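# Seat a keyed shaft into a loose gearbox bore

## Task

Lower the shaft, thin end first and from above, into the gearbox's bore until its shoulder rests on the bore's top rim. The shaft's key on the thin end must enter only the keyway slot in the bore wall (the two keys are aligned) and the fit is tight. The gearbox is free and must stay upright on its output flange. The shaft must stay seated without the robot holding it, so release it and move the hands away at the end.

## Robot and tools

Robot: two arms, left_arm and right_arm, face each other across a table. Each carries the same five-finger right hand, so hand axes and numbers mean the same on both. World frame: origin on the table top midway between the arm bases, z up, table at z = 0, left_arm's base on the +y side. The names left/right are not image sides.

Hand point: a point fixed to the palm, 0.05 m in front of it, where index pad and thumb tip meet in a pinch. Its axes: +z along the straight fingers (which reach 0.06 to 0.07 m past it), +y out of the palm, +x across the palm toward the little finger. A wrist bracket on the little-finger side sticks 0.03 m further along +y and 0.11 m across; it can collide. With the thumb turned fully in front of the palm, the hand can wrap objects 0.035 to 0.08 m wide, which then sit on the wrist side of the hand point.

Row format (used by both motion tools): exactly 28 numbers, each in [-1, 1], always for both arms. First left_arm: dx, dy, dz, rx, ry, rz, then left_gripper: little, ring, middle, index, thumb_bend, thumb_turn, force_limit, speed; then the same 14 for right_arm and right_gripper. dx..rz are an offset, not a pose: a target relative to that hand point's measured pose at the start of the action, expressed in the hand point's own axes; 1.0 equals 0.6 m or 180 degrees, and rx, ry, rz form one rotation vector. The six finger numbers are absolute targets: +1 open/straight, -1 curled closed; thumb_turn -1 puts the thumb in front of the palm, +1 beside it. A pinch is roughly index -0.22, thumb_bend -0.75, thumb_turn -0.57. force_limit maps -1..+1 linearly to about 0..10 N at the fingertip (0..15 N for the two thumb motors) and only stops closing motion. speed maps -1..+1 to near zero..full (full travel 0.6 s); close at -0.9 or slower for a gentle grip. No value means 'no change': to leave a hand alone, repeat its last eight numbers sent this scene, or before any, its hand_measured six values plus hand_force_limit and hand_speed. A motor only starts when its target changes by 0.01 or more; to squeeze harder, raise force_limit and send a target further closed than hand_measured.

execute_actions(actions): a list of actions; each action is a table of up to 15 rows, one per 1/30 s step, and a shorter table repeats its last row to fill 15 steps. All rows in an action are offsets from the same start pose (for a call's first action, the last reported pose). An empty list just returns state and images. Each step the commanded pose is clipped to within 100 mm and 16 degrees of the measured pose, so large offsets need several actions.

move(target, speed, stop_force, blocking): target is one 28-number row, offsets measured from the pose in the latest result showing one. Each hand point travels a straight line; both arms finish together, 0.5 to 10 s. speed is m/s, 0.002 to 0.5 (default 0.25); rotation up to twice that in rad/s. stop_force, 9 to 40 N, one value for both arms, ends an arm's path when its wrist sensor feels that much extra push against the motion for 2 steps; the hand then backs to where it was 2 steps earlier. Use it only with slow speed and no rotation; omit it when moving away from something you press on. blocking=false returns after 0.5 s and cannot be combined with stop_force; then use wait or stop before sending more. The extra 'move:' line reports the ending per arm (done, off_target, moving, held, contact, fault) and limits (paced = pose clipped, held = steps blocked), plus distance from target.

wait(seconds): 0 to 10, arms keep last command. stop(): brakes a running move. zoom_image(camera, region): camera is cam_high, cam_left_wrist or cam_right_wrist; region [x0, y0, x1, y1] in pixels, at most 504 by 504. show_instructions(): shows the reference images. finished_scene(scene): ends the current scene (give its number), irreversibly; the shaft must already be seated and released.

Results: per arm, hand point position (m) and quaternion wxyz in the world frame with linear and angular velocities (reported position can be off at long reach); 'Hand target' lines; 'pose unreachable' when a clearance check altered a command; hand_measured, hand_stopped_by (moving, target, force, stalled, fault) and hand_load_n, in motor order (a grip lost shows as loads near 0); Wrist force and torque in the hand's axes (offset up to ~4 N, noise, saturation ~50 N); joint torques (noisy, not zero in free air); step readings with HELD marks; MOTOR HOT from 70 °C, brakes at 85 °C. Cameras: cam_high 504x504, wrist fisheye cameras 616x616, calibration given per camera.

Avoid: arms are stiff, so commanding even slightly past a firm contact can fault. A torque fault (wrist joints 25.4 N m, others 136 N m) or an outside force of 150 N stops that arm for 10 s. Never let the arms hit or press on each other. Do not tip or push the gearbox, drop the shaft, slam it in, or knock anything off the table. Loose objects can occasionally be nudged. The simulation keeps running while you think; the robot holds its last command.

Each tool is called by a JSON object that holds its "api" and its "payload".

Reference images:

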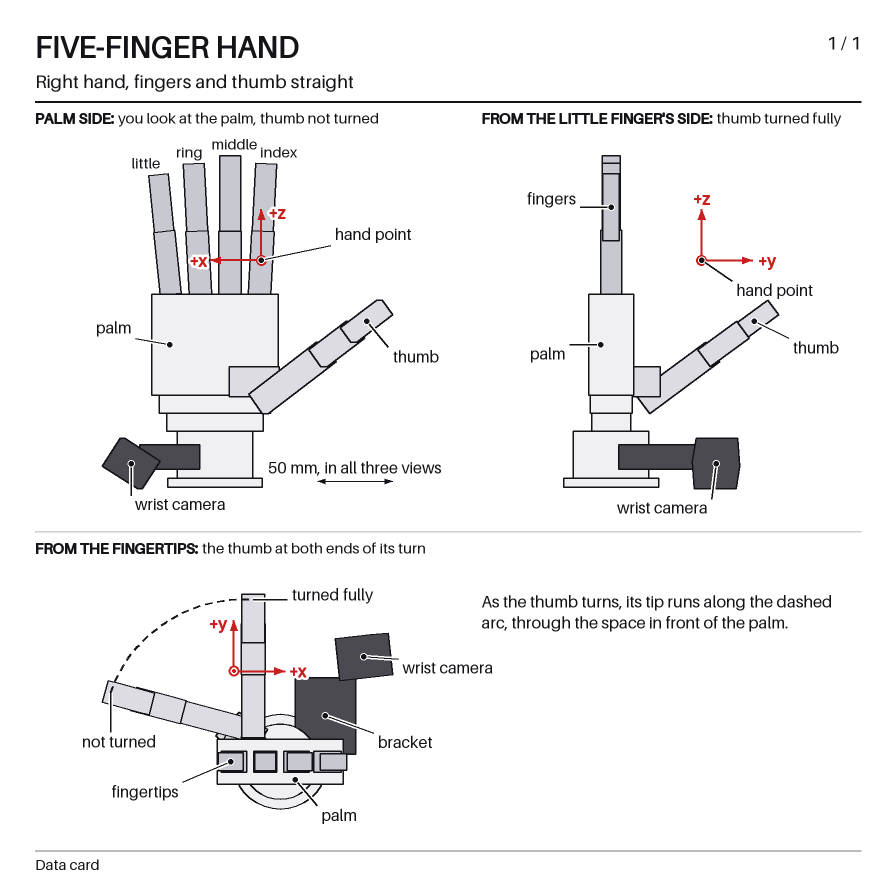

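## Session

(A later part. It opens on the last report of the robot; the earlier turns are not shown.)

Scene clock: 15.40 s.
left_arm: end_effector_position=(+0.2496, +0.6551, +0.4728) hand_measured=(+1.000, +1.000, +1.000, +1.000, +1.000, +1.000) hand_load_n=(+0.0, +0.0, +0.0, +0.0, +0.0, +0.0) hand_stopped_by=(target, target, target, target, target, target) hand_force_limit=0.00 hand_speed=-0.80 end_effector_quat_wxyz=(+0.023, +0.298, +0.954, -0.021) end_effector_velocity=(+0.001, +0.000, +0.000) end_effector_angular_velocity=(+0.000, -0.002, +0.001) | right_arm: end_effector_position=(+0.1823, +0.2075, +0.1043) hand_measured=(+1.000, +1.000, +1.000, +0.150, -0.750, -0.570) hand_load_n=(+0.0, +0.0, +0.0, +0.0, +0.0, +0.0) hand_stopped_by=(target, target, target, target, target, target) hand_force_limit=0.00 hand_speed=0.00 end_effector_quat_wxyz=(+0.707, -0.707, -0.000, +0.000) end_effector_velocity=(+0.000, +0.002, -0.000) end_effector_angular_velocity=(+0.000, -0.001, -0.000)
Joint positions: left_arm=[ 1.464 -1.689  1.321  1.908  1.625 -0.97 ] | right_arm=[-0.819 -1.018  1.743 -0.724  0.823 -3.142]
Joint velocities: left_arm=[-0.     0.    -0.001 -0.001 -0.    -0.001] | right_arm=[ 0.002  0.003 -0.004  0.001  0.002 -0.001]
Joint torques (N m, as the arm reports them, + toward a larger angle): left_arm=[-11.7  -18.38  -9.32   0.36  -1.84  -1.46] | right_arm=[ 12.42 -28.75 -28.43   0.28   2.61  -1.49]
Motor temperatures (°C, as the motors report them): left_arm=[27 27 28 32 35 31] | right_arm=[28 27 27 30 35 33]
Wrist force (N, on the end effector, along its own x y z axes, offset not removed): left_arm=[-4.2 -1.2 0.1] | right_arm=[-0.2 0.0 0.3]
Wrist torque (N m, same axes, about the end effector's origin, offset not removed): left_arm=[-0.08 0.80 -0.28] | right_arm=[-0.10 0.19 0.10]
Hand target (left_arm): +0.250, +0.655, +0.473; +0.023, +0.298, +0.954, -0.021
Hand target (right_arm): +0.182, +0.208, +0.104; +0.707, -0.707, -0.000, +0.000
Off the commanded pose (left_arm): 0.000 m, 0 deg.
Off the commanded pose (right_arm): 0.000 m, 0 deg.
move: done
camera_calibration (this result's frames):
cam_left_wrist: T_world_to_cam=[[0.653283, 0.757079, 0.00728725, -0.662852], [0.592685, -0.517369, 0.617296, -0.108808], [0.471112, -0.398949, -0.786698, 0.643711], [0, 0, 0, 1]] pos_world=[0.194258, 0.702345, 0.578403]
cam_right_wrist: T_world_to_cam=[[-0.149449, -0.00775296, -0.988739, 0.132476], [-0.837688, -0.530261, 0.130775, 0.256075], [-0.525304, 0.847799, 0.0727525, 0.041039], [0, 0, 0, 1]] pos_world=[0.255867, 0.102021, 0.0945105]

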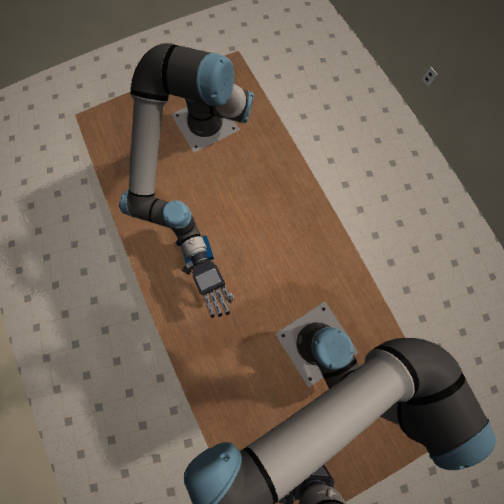

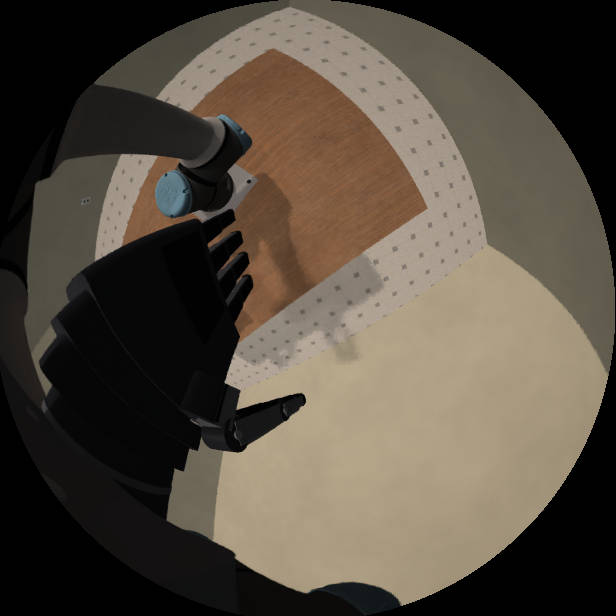

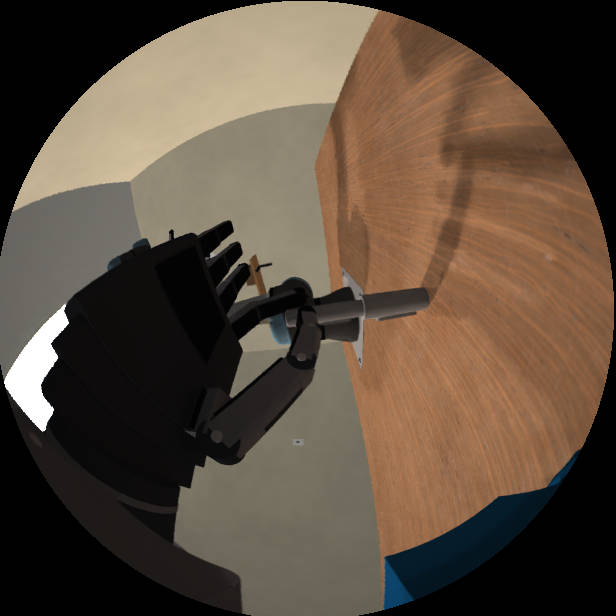

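{"api": "move", "payload": {"target": [0,0,0,0,0,0,1,1,1,1,1,1,0,-0.8,-0.006,0,0.006,0,0,0,1,1,1,0.15,-0.75,-0.57,0,0], "speed": 0.02}}

{"api": "move", "payload": {"target": [0,0,0,0,0,0,1,1,1,1,1,1,0,-0.8,0,0,0,0,0,0,1,1,1,-0.3,-0.75,-0.57,0.4,-0.85]}}

{"api": "zoom_image", "payload": {"camera": "cam_right_wrist", "region": [240, 240, 440, 400]}}

Scene clock: 16.37 s.
left_arm: end_effector_position=(+0.2496, +0.6551, +0.4728) hand_measured=(+1.000, +1.000, +1.000, +1.000, +1.000, +1.000) hand_load_n=(+0.0, +0.0, +0.0, +0.0, +0.0, +0.0) hand_stopped_by=(target, target, target, target, target, target) hand_force_limit=0.00 hand_speed=-0.80 end_effector_quat_wxyz=(+0.023, +0.298, +0.954, -0.021) end_effector_velocity=(-0.001, +0.000, -0.000) end_effector_angular_velocity=(-0.000, +0.003, +0.001) | right_arm: end_effector_position=(+0.1788, +0.2110, +0.1043) hand_measured=(+1.000, +1.000, +1.000, +0.150, -0.750, -0.570) hand_load_n=(+0.0, +0.0, +0.0, +0.0, +0.0, +0.0) hand_stopped_by=(target, target, target, target, target, target) hand_force_limit=0.00 hand_speed=0.00 end_effector_quat_wxyz=(+0.707, -0.707, -0.000, +0.000) end_effector_velocity=(-0.001, +0.001, +0.000) end_effector_angular_velocity=(+0.001, -0.001, +0.002)
Joint positions: left_arm=[ 1.464 -1.689  1.321  1.908  1.625 -0.97 ] | right_arm=[-0.81  -1.016  1.738 -0.722  0.832 -3.142]
Joint velocities: left_arm=[ 0.002 -0.     0.001  0.003  0.     0.   ] | right_arm=[ 0.003  0.    -0.001 -0.001  0.002  0.   ]
Joint torques (N m, as the arm reports them, + toward a larger angle): left_arm=[-10.95 -17.99  -8.68   0.33  -1.77  -1.53] | right_arm=[ 13.37 -28.27 -28.18   0.25   2.41  -0.13]
Motor temperatures (°C, as the motors report them): left_arm=[27 27 28 32 35 31] | right_arm=[28 27 27 30 35 33]
Wrist force (N, on the end effector, along its own x y z axes, offset not removed): left_arm=[-2.5 0.6 -0.4] | right_arm=[-0.9 -1.5 2.1]
Wrist torque (N m, same axes, about the end effector's origin, offset not removed): left_arm=[0.03 0.29 -0.15] | right_arm=[-0.53 0.15 0.23]
Hand target (left_arm): +0.250, +0.655, +0.473; +0.023, +0.298, +0.954, -0.021
Hand target (right_arm): +0.179, +0.211, +0.104; +0.707, -0.707, -0.000, +0.000
Off the commanded pose (left_arm): 0.000 m, 0 deg.
Off the commanded pose (right_arm): 0.000 m, 0 deg.
move: done
camera_calibration (this result's frames):
cam_left_wrist: T_world_to_cam=[[0.653283, 0.757079, 0.0072874, -0.662852], [0.592685, -0.517369, 0.617296, -0.108808], [0.471112, -0.398949, -0.786698, 0.643711], [0, 0, 0, 1]] pos_world=[0.194259, 0.702345, 0.578403]
cam_right_wrist: T_world_to_cam=[[-0.14942, -0.00775826, -0.988743, 0.131964], [-0.837687, -0.530269, 0.130753, 0.254992], [-0.525314, 0.847794, 0.0727337, 0.0361929], [0, 0, 0, 1]] pos_world=[0.252334, 0.105554, 0.0945049]

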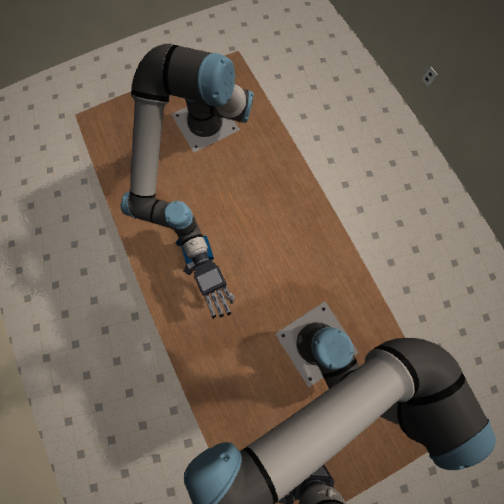

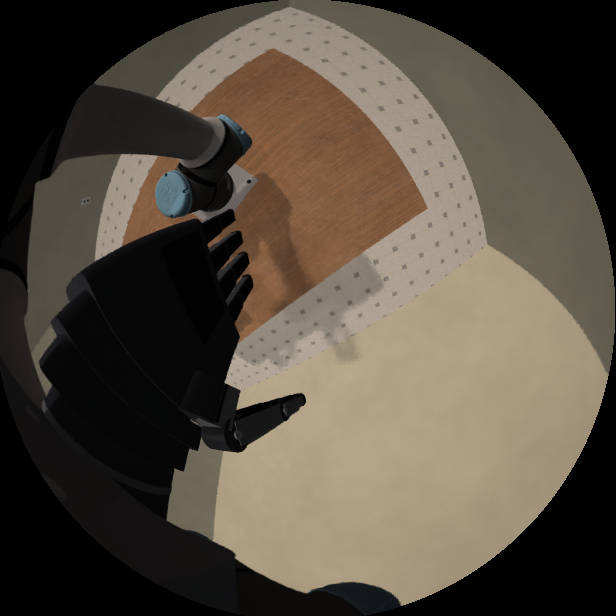

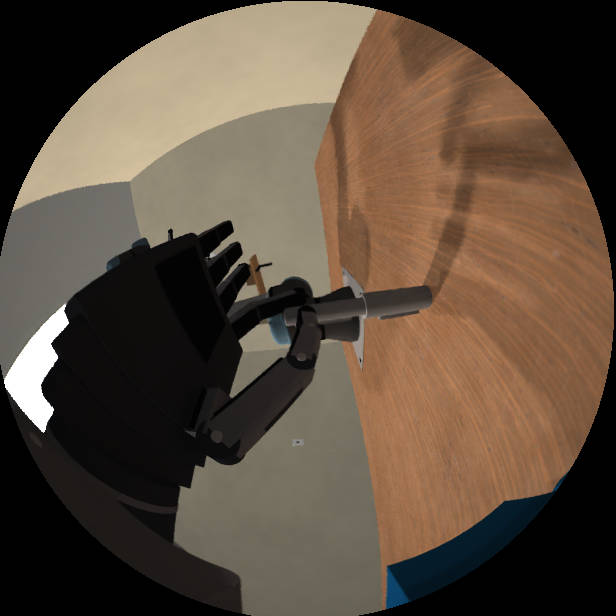

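Scene clock: 17.17 s.
left_arm: end_effector_position=(+0.2496, +0.6551, +0.4728) hand_measured=(+1.000, +1.000, +1.000, +1.000, +1.000, +1.000) hand_load_n=(+0.0, +0.0, +0.0, +0.0, +0.0, +0.0) hand_stopped_by=(target, target, target, target, target, target) hand_force_limit=0.00 hand_speed=-0.80 end_effector_quat_wxyz=(+0.023, +0.298, +0.954, -0.021) end_effector_velocity=(+0.000, +0.000, -0.001) end_effector_angular_velocity=(+0.000, +0.002, +0.002) | right_arm: end_effector_position=(+0.1787, +0.2110, +0.1043) hand_measured=(+1.000, +1.000, +1.000, +0.020, -0.750, -0.570) hand_load_n=(+0.0, +0.0, +0.0, +7.5, +1.0, +0.0) hand_stopped_by=(target, target, target, force, target, target) hand_force_limit=0.40 hand_speed=-0.85 end_effector_quat_wxyz=(+0.707, -0.707, -0.000, +0.000) end_effector_velocity=(-0.001, +0.000, +0.000) end_effector_angular_velocity=(+0.001, -0.001, +0.001)
Joint positions: left_arm=[ 1.464 -1.689  1.321  1.908  1.625 -0.97 ] | right_arm=[-0.81  -1.016  1.738 -0.722  0.832 -3.142]
Joint velocities: left_arm=[ 0.     0.001  0.001 -0.    -0.001 -0.001] | right_arm=[ 0.001 -0.     0.001 -0.002 -0.     0.   ]
Joint torques (N m, as the arm reports them, + toward a larger angle): left_arm=[-10.75 -18.55  -9.2    0.31  -1.72  -1.54] | right_arm=[ -1.06 -34.38 -19.39  -1.41  -2.64  -0.02]
Motor temperatures (°C, as the motors report them): left_arm=[27 27 28 32 35 31] | right_arm=[28 27 27 30 35 33]
Wrist force (N, on the end effector, along its own x y z axes, offset not removed): left_arm=[-4.6 1.2 4.5] | right_arm=[-2.0 -5.2 3.0]
Wrist torque (N m, same axes, about the end effector's origin, offset not removed): left_arm=[0.09 0.41 -0.18] | right_arm=[-0.39 0.45 0.18]
Hand target (left_arm): +0.250, +0.655, +0.473; +0.023, +0.298, +0.954, -0.021
Hand target (right_arm): +0.179, +0.211, +0.104; +0.707, -0.707, -0.000, +0.000
Off the commanded pose (left_arm): 0.000 m, 0 deg.
Off the commanded pose (right_arm): 0.000 m, 0 deg.
move: done
camera_calibration (this result's frames):
cam_left_wrist: T_world_to_cam=[[0.653282, 0.757079, 0.00728742, -0.662852], [0.592685, -0.517369, 0.617295, -0.108808], [0.471112, -0.398949, -0.786698, 0.643711], [0, 0, 0, 1]] pos_world=[0.194259, 0.702345, 0.578403]
cam_right_wrist: T_world_to_cam=[[-0.14942, -0.00776714, -0.988743, 0.13196], [-0.837659, -0.530312, 0.130754, 0.254975], [-0.525358, 0.847767, 0.0727331, 0.036159], [0, 0, 0, 1]] pos_world=[0.252296, 0.105587, 0.0945052]

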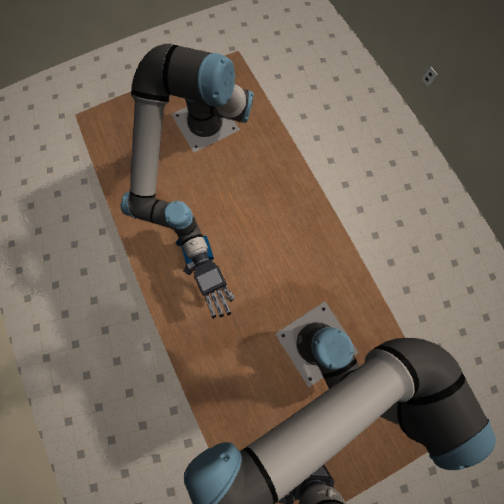

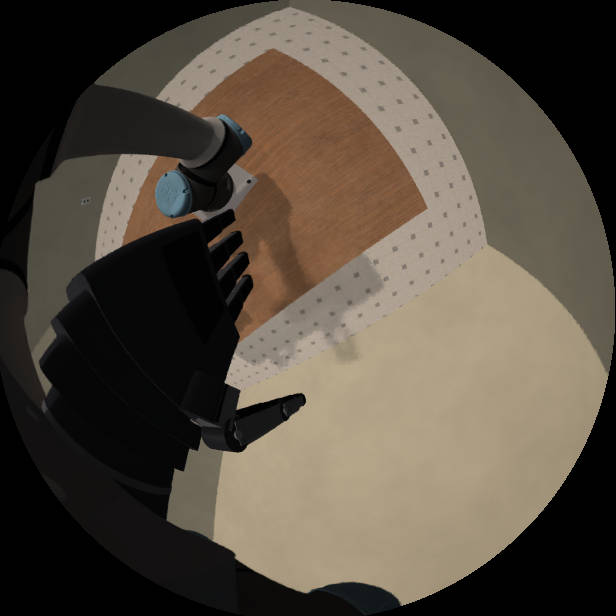

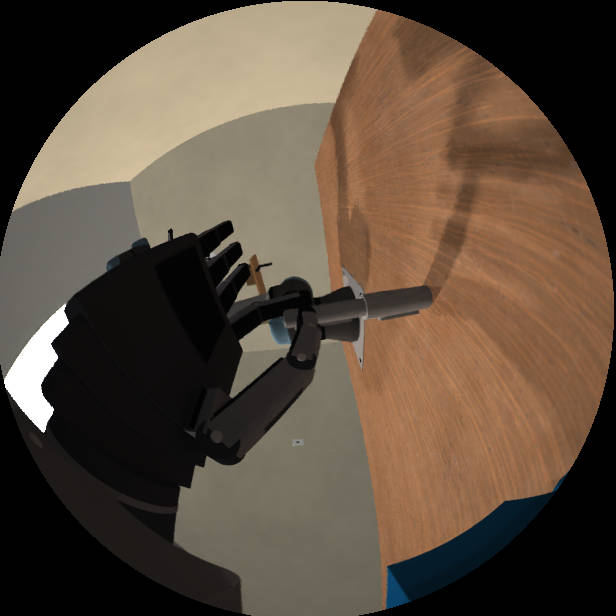

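Region (240, 240, 440, 400) of cam_right_wrist's 616x616 image, scaled by 2.520, with more detail than that image has; it fills the top 403 rows of this view, and the rest is white.

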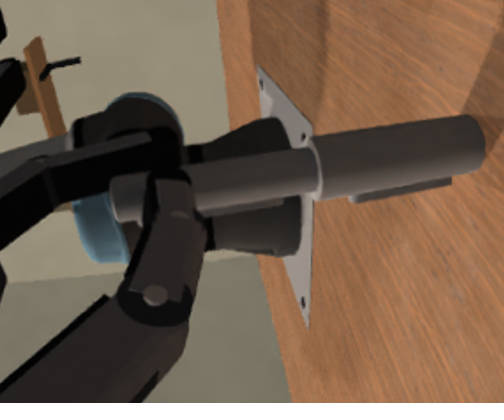

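{"api": "move", "payload": {"target": [0,0,0,0,0,0,1,1,1,1,1,1,0,-0.8,0,0,0,0,0,0,1,1,1,-0.35,-0.75,-0.57,1,-0.85]}}

{"api": "move", "payload": {"target": [0,0,0,0,0,0,1,1,1,1,1,1,0,-0.8,0,-0.02,0,0,0,0,1,1,1,-0.35,-0.75,-0.57,1,-0.85], "speed": 0.02}}

{"api": "zoom_image", "payload": {"camera": "cam_right_wrist", "region": [240, 240, 440, 400]}}

Scene clock: 18.03 s.
left_arm: end_effector_position=(+0.2496, +0.6551, +0.4728) hand_measured=(+1.000, +1.000, +1.000, +1.000, +1.000, +1.000) hand_load_n=(+0.0, +0.0, +0.0, +0.0, +0.0, +0.0) hand_stopped_by=(target, target, target, target, target, target) hand_force_limit=0.00 hand_speed=-0.80 end_effector_quat_wxyz=(+0.023, +0.298, +0.954, -0.021) end_effector_velocity=(-0.001, +0.000, +0.000) end_effector_angular_velocity=(+0.001, +0.001, -0.002) | right_arm: end_effector_position=(+0.1787, +0.2110, +0.1043) hand_measured=(+1.000, +1.000, +1.000, +0.008, -0.748, -0.570) hand_load_n=(+0.0, +0.0, +0.0, +10.0, +1.5, +0.0) hand_stopped_by=(target, target, target, force, target, target) hand_force_limit=1.00 hand_speed=-0.85 end_effector_quat_wxyz=(+0.707, -0.707, -0.000, +0.000) end_effector_velocity=(-0.000, -0.000, -0.000) end_effector_angular_velocity=(-0.001, +0.001, -0.000)
Joint positions: left_arm=[ 1.464 -1.689  1.321  1.908  1.625 -0.97 ] | right_arm=[-0.81  -1.016  1.738 -0.722  0.832 -3.142]
Joint velocities: left_arm=[ 0.    -0.    -0.     0.002 -0.001  0.003] | right_arm=[-0.     0.     0.     0.     0.     0.001]
Joint torques (N m, as the arm reports them, + toward a larger angle): left_arm=[-11.1  -18.46  -8.47   0.48  -1.77  -1.39] | right_arm=[ -2.39 -35.26 -17.93  -0.26  -1.33   0.04]
Motor temperatures (°C, as the motors report them): left_arm=[27 27 28 32 35 31] | right_arm=[28 27 27 30 35 33]
Wrist force (N, on the end effector, along its own x y z axes, offset not removed): left_arm=[-6.3 -1.2 2.9] | right_arm=[-2.4 -8.2 -0.1]
Wrist torque (N m, same axes, about the end effector's origin, offset not removed): left_arm=[-0.32 0.77 -0.60] | right_arm=[-0.27 0.59 -0.07]
Hand target (left_arm): +0.250, +0.655, +0.473; +0.023, +0.298, +0.954, -0.021
Hand target (right_arm): +0.179, +0.211, +0.104; +0.707, -0.707, -0.000, +0.000
Off the commanded pose (left_arm): 0.000 m, 0 deg.
Off the commanded pose (right_arm): 0.000 m, 0 deg.
move: done
camera_calibration (this result's frames):
cam_left_wrist: T_world_to_cam=[[0.653283, 0.757079, 0.00728741, -0.662852], [0.592685, -0.517369, 0.617296, -0.108808], [0.471112, -0.398949, -0.786698, 0.643711], [0, 0, 0, 1]] pos_world=[0.194259, 0.702345, 0.578403]
cam_right_wrist: T_world_to_cam=[[-0.149406, -0.0077558, -0.988746, 0.131958], [-0.837644, -0.53034, 0.130733, 0.254976], [-0.525385, 0.84775, 0.0727392, 0.0361624], [0, 0, 0, 1]] pos_world=[0.252294, 0.105591, 0.0945081]

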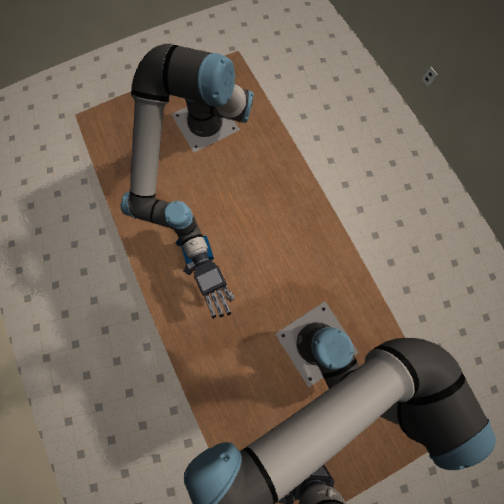

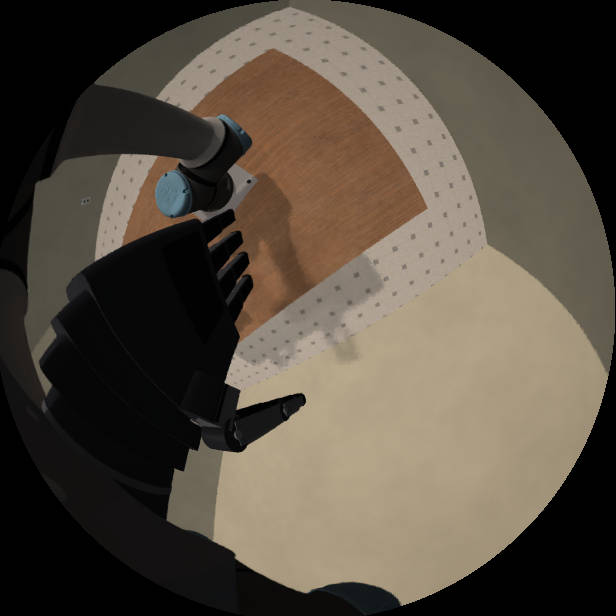

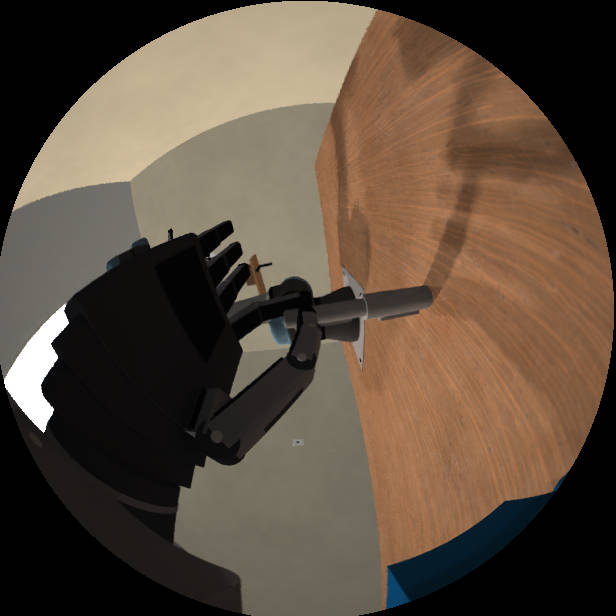

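Scene clock: 18.90 s.
left_arm: end_effector_position=(+0.2496, +0.6551, +0.4728) hand_measured=(+1.000, +1.000, +1.000, +1.000, +1.000, +1.000) hand_load_n=(+0.0, +0.0, +0.0, +0.0, +0.0, +0.0) hand_stopped_by=(target, target, target, target, target, target) hand_force_limit=0.00 hand_speed=-0.80 end_effector_quat_wxyz=(+0.023, +0.298, +0.954, -0.021) end_effector_velocity=(-0.000, +0.000, +0.000) end_effector_angular_velocity=(+0.001, -0.003, -0.000) | right_arm: end_effector_position=(+0.1787, +0.2110, +0.1162) hand_measured=(+1.000, +1.000, +1.000, +0.006, -0.750, -0.570) hand_load_n=(+0.0, +0.0, +0.0, +0.5, +0.0, +0.0) hand_stopped_by=(target, target, target, force, target, target) hand_force_limit=1.00 hand_speed=-0.85 end_effector_quat_wxyz=(+0.707, -0.707, -0.000, +0.000) end_effector_velocity=(+0.000, -0.000, +0.001) end_effector_angular_velocity=(-0.001, +0.001, -0.001)
Joint positions: left_arm=[ 1.464 -1.689  1.321  1.908  1.625 -0.97 ] | right_arm=[-0.81  -1.034  1.73  -0.696  0.832 -3.142]
Joint velocities: left_arm=[-0.001 -0.002 -0.    -0.001 -0.001 -0.001] | right_arm=[ 0.    -0.002 -0.001  0.004  0.001  0.   ]
Joint torques (N m, as the arm reports them, + toward a larger angle): left_arm=[-10.71 -18.07  -8.92   0.41  -1.83  -1.49] | right_arm=[  0.48 -43.93 -27.76   0.38   0.23   0.91]
Motor temperatures (°C, as the motors report them): left_arm=[27 27 28 32 35 31] | right_arm=[28 27 27 30 35 33]
Wrist force (N, on the end effector, along its own x y z axes, offset not removed): left_arm=[-4.4 -1.0 -0.9] | right_arm=[-1.4 -0.3 0.3]
Wrist torque (N m, same axes, about the end effector's origin, offset not removed): left_arm=[-0.09 0.60 -0.42] | right_arm=[-0.22 0.19 0.08]
Hand target (left_arm): +0.250, +0.655, +0.473; +0.023, +0.298, +0.954, -0.021
Hand target (right_arm): +0.179, +0.211, +0.116; +0.707, -0.707, -0.000, +0.000
Off the commanded pose (left_arm): 0.000 m, 0 deg.
Off the commanded pose (right_arm): 0.000 m, 0 deg.
move: done
camera_calibration (this result's frames):
cam_left_wrist: T_world_to_cam=[[0.653282, 0.757079, 0.00728739, -0.662852], [0.592685, -0.517369, 0.617296, -0.108808], [0.471112, -0.398949, -0.786698, 0.643711], [0, 0, 0, 1]] pos_world=[0.194259, 0.702345, 0.578403]
cam_right_wrist: T_world_to_cam=[[-0.149444, -0.00773544, -0.98874, 0.14371], [-0.837639, -0.530343, 0.130755, 0.253401], [-0.525382, 0.847748, 0.0727768, 0.0352959], [0, 0, 0, 1]] pos_world=[0.252279, 0.105579, 0.10639]

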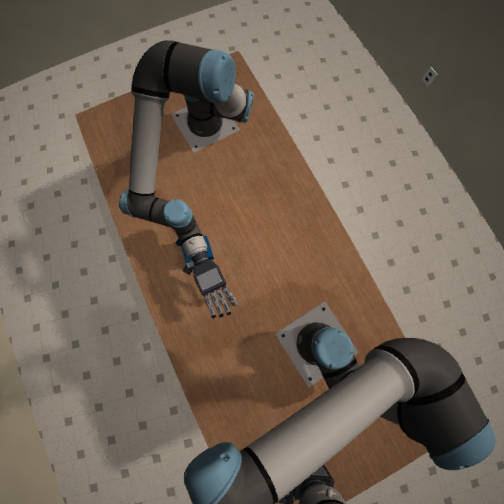

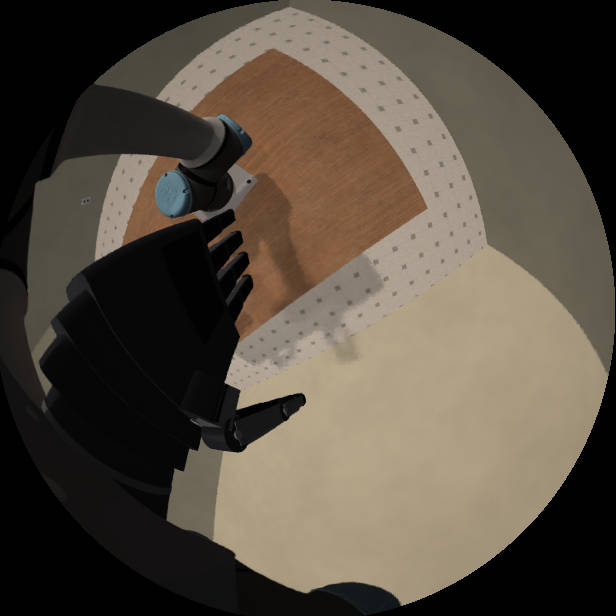

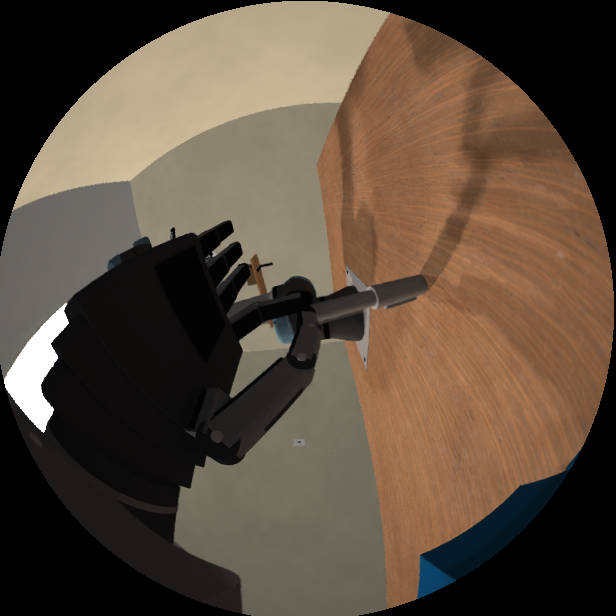

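Region (240, 240, 440, 400) of cam_right_wrist's 616x616 image, scaled by 2.520, with more detail than that image has; it fills the top 403 rows of this view, and the rest is white.

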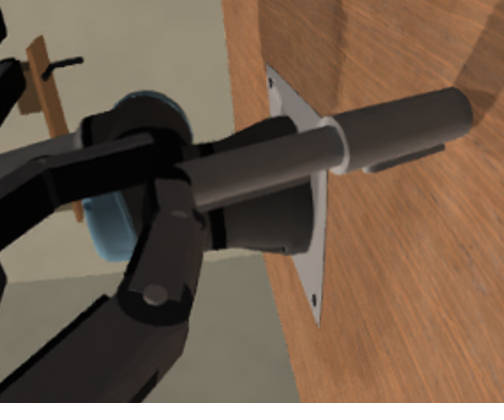

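{"api": "move", "payload": {"target": [0,0,0,0,0,0,1,1,1,1,1,1,0,-0.8,0,0.008,0.012,0,0,0,1,1,1,0.3,-0.75,-0.57,1,-0.7], "speed": 0.01}}

{"api": "zoom_image", "payload": {"camera": "cam_right_wrist", "region": [240, 240, 440, 400]}}

Scene clock: 20.27 s.
left_arm: end_effector_position=(+0.2496, +0.6551, +0.4728) hand_measured=(+1.000, +1.000, +1.000, +1.000, +1.000, +1.000) hand_load_n=(+0.0, +0.0, +0.0, +0.0, +0.0, +0.0) hand_stopped_by=(target, target, target, target, target, target) hand_force_limit=0.00 hand_speed=-0.80 end_effector_quat_wxyz=(+0.023, +0.298, +0.954, -0.021) end_effector_velocity=(-0.001, -0.000, +0.000) end_effector_angular_velocity=(-0.000, -0.002, +0.001) | right_arm: end_effector_position=(+0.1787, +0.2181, +0.1115) hand_measured=(+1.000, +1.000, +1.000, +0.300, -0.750, -0.570) hand_load_n=(+0.0, +0.0, +0.0, +0.0, +0.0, +0.0) hand_stopped_by=(target, target, target, target, target, target) hand_force_limit=1.00 hand_speed=-0.70 end_effector_quat_wxyz=(+0.707, -0.707, -0.000, +0.000) end_effector_velocity=(-0.000, +0.001, -0.001) end_effector_angular_velocity=(+0.000, -0.001, +0.000)
Joint positions: left_arm=[ 1.464 -1.689  1.321  1.908  1.625 -0.97 ] | right_arm=[-0.801 -1.015  1.713 -0.698  0.841 -3.142]
Joint velocities: left_arm=[-0.    -0.002  0.001 -0.     0.    -0.001] | right_arm=[ 0.002  0.003 -0.003 -0.     0.001 -0.001]
Joint torques (N m, as the arm reports them, + toward a larger angle): left_arm=[-11.02 -18.36  -8.5    0.3   -1.89  -1.43] | right_arm=[ 13.66 -29.75 -28.79  -2.61   2.33  -1.39]
Motor temperatures (°C, as the motors report them): left_arm=[27 27 28 32 35 31] | right_arm=[28 27 27 30 35 33]
Wrist force (N, on the end effector, along its own x y z axes, offset not removed): left_arm=[-0.4 0.1 4.2] | right_arm=[-2.2 -0.8 1.7]
Wrist torque (N m, same axes, about the end effector's origin, offset not removed): left_arm=[-0.23 -0.09 0.04] | right_arm=[-0.23 0.42 0.09]
Hand target (left_arm): +0.250, +0.655, +0.473; +0.023, +0.298, +0.954, -0.021
Hand target (right_arm): +0.179, +0.218, +0.111; +0.707, -0.707, -0.000, +0.000
Off the commanded pose (left_arm): 0.000 m, 0 deg.
Off the commanded pose (right_arm): 0.000 m, 0 deg.
move: done
camera_calibration (this result's frames):
cam_left_wrist: T_world_to_cam=[[0.653283, 0.757079, 0.00728733, -0.662852], [0.592685, -0.517369, 0.617296, -0.108808], [0.471112, -0.398949, -0.786697, 0.643711], [0, 0, 0, 1]] pos_world=[0.194259, 0.702345, 0.578403]
cam_right_wrist: T_world_to_cam=[[-0.149444, -0.00774158, -0.98874, 0.139073], [-0.837638, -0.530343, 0.130758, 0.257799], [-0.525384, 0.847748, 0.072772, 0.0296088], [0, 0, 0, 1]] pos_world=[0.252282, 0.112698, 0.101643]

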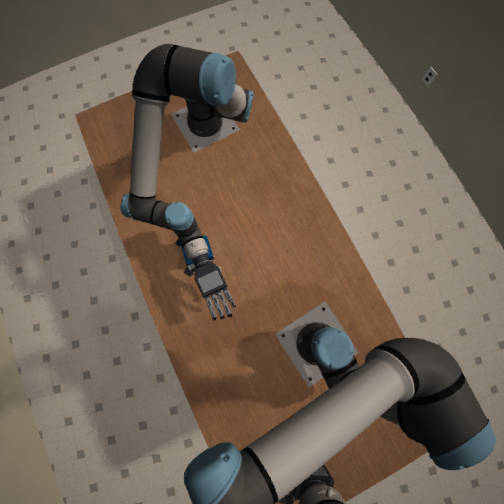

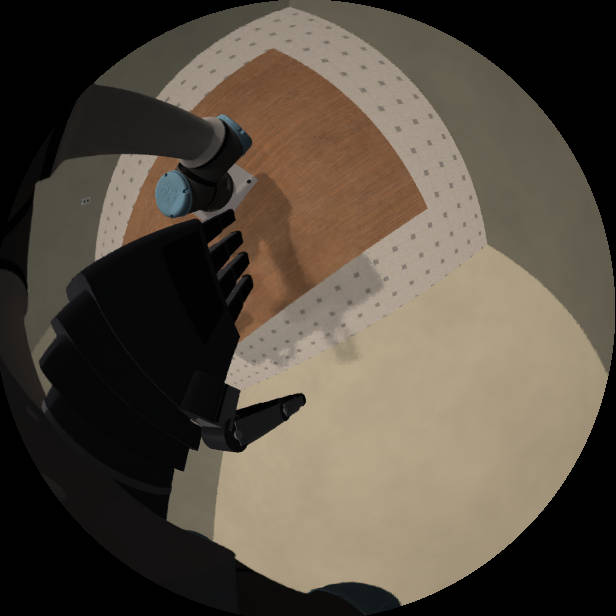

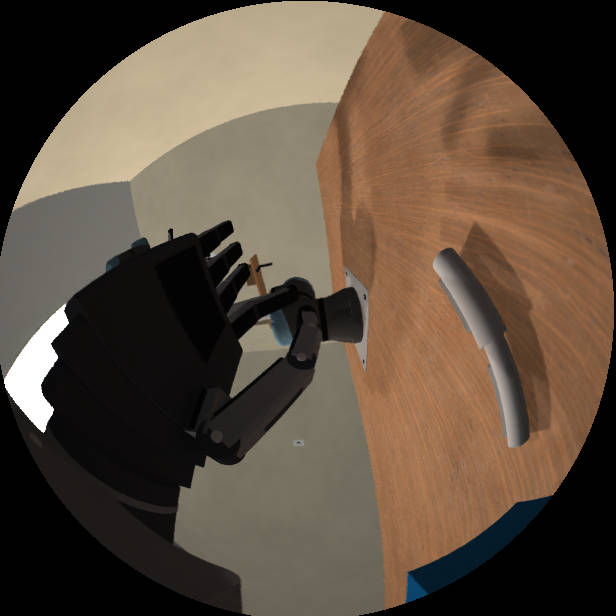

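Region (240, 240, 440, 400) of cam_right_wrist's 616x616 image, scaled by 2.520, with more detail than that image has; it fills the top 403 rows of this view, and the rest is white.

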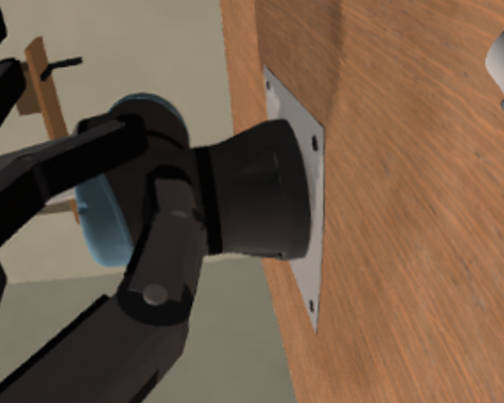

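{"api": "move", "payload": {"target": [0,0,0,0,0,0,1,1,1,1,1,1,0,-0.8,0.083,-0.015,-0.055,-0.221,-0.345,-0.143,-1,-1,-1,0.3,-0.75,-0.57,0,0.3]}}

{"api": "move", "payload": {"target": [0,0,0,0,0,0,1,1,1,1,1,1,0,-0.8,0,0.085,0.085,0,0,0,-1,-1,-1,0.3,-0.75,-0.57,0,0.3], "speed": 0.1}}

{"api": "zoom_image", "payload": {"camera": "cam_right_wrist", "region": [230, 220, 430, 420]}}

Scene clock: 24.00 s.
left_arm: end_effector_position=(+0.2496, +0.6551, +0.4728) hand_measured=(+1.000, +1.000, +1.000, +1.000, +1.000, +1.000) hand_load_n=(+0.0, +0.0, +0.0, +0.0, +0.0, +0.0) hand_stopped_by=(target, target, target, target, target, target) hand_force_limit=0.00 hand_speed=-0.80 end_effector_quat_wxyz=(+0.023, +0.298, +0.954, -0.021) end_effector_velocity=(-0.000, -0.000, +0.001) end_effector_angular_velocity=(+0.000, -0.002, -0.001) | right_arm: end_effector_position=(+0.2275, +0.1836, +0.1205) hand_measured=(-1.000, -1.000, -1.000, +0.300, -0.750, -0.570) hand_load_n=(+0.0, +0.0, +0.0, +0.0, +0.0, +0.0) hand_stopped_by=(target, target, target, target, target, target) hand_force_limit=0.00 hand_speed=0.30 end_effector_quat_wxyz=(-0.398, +0.777, +0.478, -0.095) end_effector_velocity=(-0.000, +0.000, +0.000) end_effector_angular_velocity=(+0.003, -0.011, +0.010)
Joint positions: left_arm=[ 1.464 -1.689  1.321  1.908  1.625 -0.97 ] | right_arm=[-0.818 -0.237  0.034  1.731  0.728 -4.973]
Joint velocities: left_arm=[ 0.    -0.    -0.002  0.     0.     0.001] | right_arm=[ 0.002 -0.001 -0.     0.001  0.006 -0.012]
Joint torques (N m, as the arm reports them, + toward a larger angle): left_arm=[-10.7  -18.22  -8.93   0.25  -1.91  -1.5 ] | right_arm=[ 12.36 -65.72 -29.7    3.83   1.25  -1.31]
Motor temperatures (°C, as the motors report them): left_arm=[27 27 28 32 35 31] | right_arm=[28 27 27 30 35 33]
Wrist force (N, on the end effector, along its own x y z axes, offset not removed): left_arm=[-1.5 -0.6 3.1] | right_arm=[-0.3 0.1 2.4]
Wrist torque (N m, same axes, about the end effector's origin, offset not removed): left_arm=[-0.20 -0.05 -0.01] | right_arm=[-0.23 -0.02 0.27]
Hand target (left_arm): +0.250, +0.655, +0.473; +0.023, +0.298, +0.954, -0.021
Hand target (right_arm): +0.228, +0.184, +0.120; -0.398, +0.777, +0.479, -0.095
Off the commanded pose (left_arm): 0.000 m, 0 deg.
Off the commanded pose (right_arm): 0.002 m, 16 deg.
elbow stopped short (right arm): the move would have taken joint 3 (elbow) straighter than the controller allows; a more bent joint 3 avoids this.
move: off_target (right_arm); limits=paced
camera_calibration (this result's frames):
cam_left_wrist: T_world_to_cam=[[0.653282, 0.757079, 0.00728727, -0.662852], [0.592685, -0.517369, 0.617296, -0.108808], [0.471112, -0.398949, -0.786698, 0.643711], [0, 0, 0, 1]] pos_world=[0.194258, 0.702345, 0.578403]
cam_right_wrist: T_world_to_cam=[[0.585723, -0.349136, -0.731459, 0.0194261], [-0.246233, -0.936463, 0.249814, 0.204819], [-0.772203, 0.0337875, -0.634477, 0.374687], [0, 0, 0, 1]] pos_world=[0.328389, 0.185928, 0.200773]

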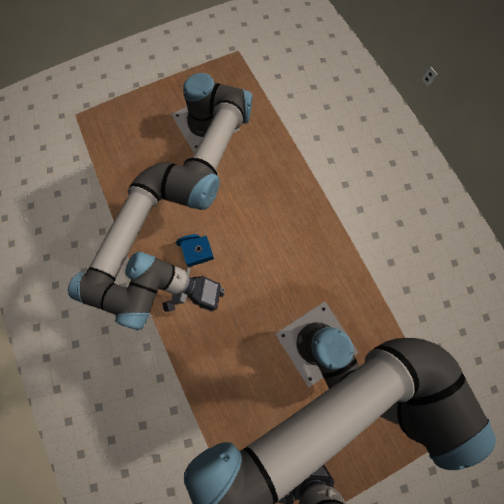

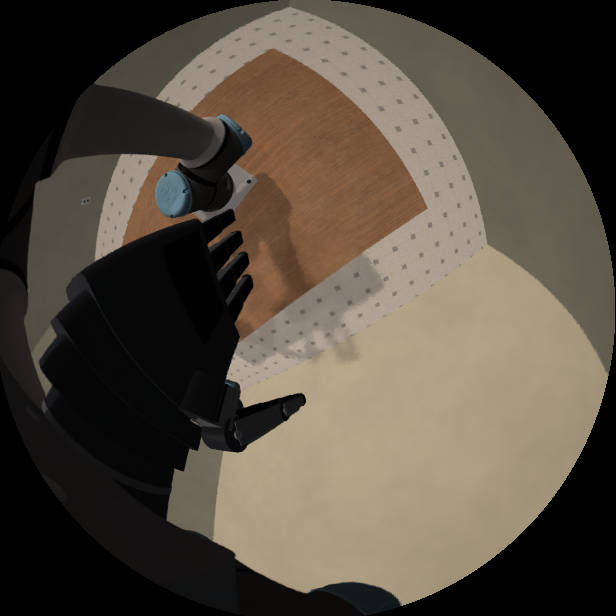

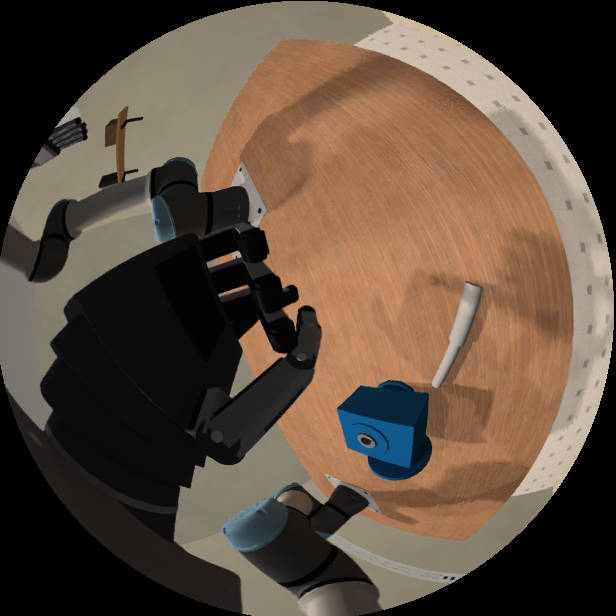

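Scene clock: 25.13 s.
left_arm: end_effector_position=(+0.2496, +0.6551, +0.4728) hand_measured=(+1.000, +1.000, +1.000, +1.000, +1.000, +1.000) hand_load_n=(+0.0, +0.0, +0.0, +0.0, +0.0, +0.0) hand_stopped_by=(target, target, target, target, target, target) hand_force_limit=0.00 hand_speed=-0.80 end_effector_quat_wxyz=(+0.023, +0.298, +0.954, -0.021) end_effector_velocity=(-0.000, -0.000, -0.000) end_effector_angular_velocity=(-0.001, +0.003, +0.002) | right_arm: end_effector_position=(+0.2342, +0.1982, +0.0504) hand_measured=(-1.000, -1.000, -1.000, +0.300, -0.750, -0.570) hand_load_n=(+0.0, +0.0, +0.0, +0.0, +0.0, +0.0) hand_stopped_by=(target, target, target, target, target, target) hand_force_limit=0.00 hand_speed=0.30 end_effector_quat_wxyz=(-0.401, +0.777, +0.477, -0.089) end_effector_velocity=(+0.000, +0.000, -0.001) end_effector_angular_velocity=(-0.001, +0.001, -0.001)
Joint positions: left_arm=[ 1.464 -1.689  1.321  1.908  1.625 -0.97 ] | right_arm=[-0.812 -0.152  0.034  1.619  0.726 -4.952]
Joint velocities: left_arm=[-0.     0.001  0.001  0.001  0.001 -0.002] | right_arm=[-0.     0.001  0.    -0.002  0.     0.002]
Joint torques (N m, as the arm reports them, + toward a larger angle): left_arm=[-10.86 -18.16  -9.15   0.27  -1.71  -1.5 ] | right_arm=[ 12.31 -49.7  -21.4    1.05  -3.72   1.68]
Motor temperatures (°C, as the motors report them): left_arm=[27 27 28 32 35 31] | right_arm=[28 27 27 30 35 33]
Wrist force (N, on the end effector, along its own x y z axes, offset not removed): left_arm=[-2.6 0.3 1.7] | right_arm=[0.5 -0.3 0.7]
Wrist torque (N m, same axes, about the end effector's origin, offset not removed): left_arm=[-0.01 0.24 -0.11] | right_arm=[0.02 0.05 0.23]
Hand target (left_arm): +0.250, +0.655, +0.473; +0.023, +0.298, +0.954, -0.021
Hand target (right_arm): +0.234, +0.198, +0.050; -0.401, +0.777, +0.477, -0.089
Off the commanded pose (left_arm): 0.000 m, 0 deg.
Off the commanded pose (right_arm): 0.001 m, 1 deg.
elbow stopped short (right arm): the move would have taken joint 3 (elbow) straighter than the controller allows; a more bent joint 3 avoids this.
move: done
camera_calibration (this result's frames):
cam_left_wrist: T_world_to_cam=[[0.653282, 0.757079, 0.00728741, -0.662852], [0.592685, -0.517369, 0.617295, -0.108808], [0.471112, -0.398949, -0.786698, 0.643711], [0, 0, 0, 1]] pos_world=[0.194258, 0.702346, 0.578403]
cam_right_wrist: T_world_to_cam=[[0.587052, -0.345402, -0.732166, -0.0316766], [-0.254908, -0.937275, 0.237777, 0.240482], [-0.76837, 0.0470474, -0.638274, 0.33155], [0, 0, 0, 1]] pos_world=[0.33465, 0.198858, 0.131246]

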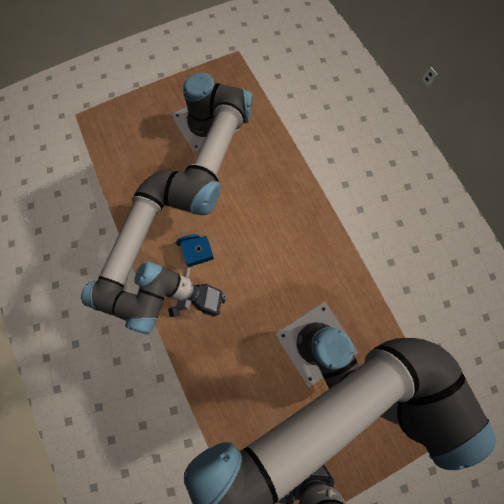

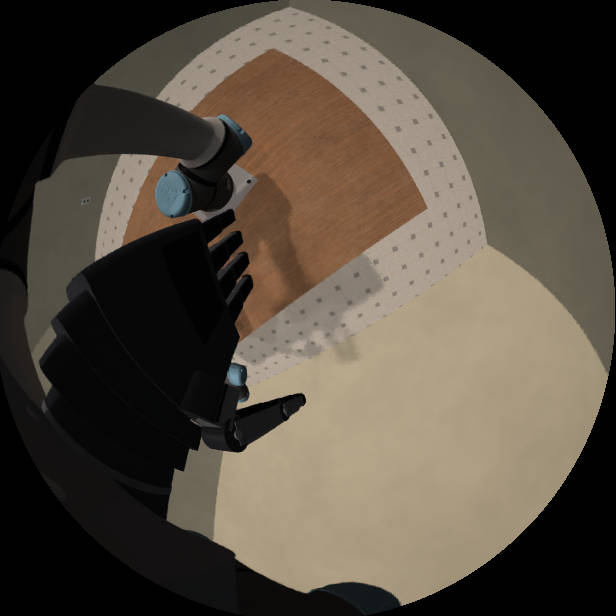

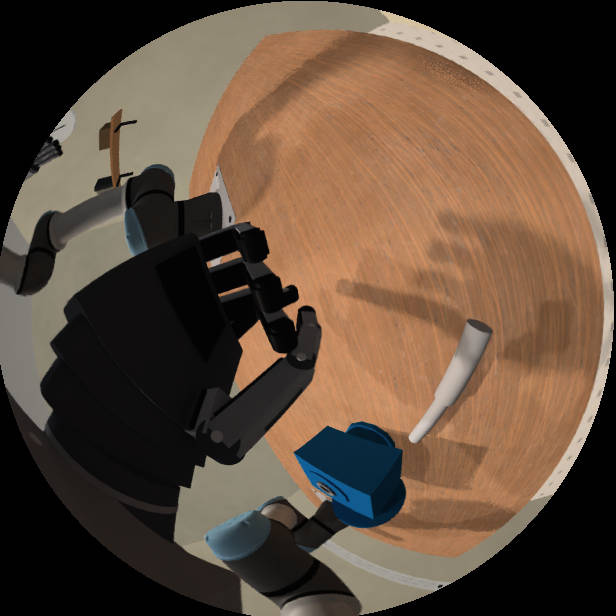

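Region (230, 220, 430, 420) of cam_right_wrist's 616x616 image, scaled by 2.520, with more detail than that image has.

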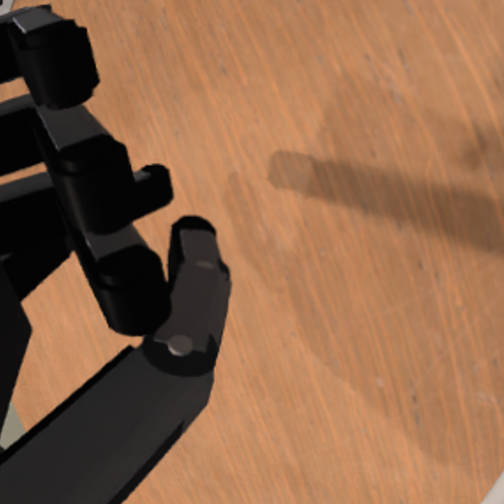

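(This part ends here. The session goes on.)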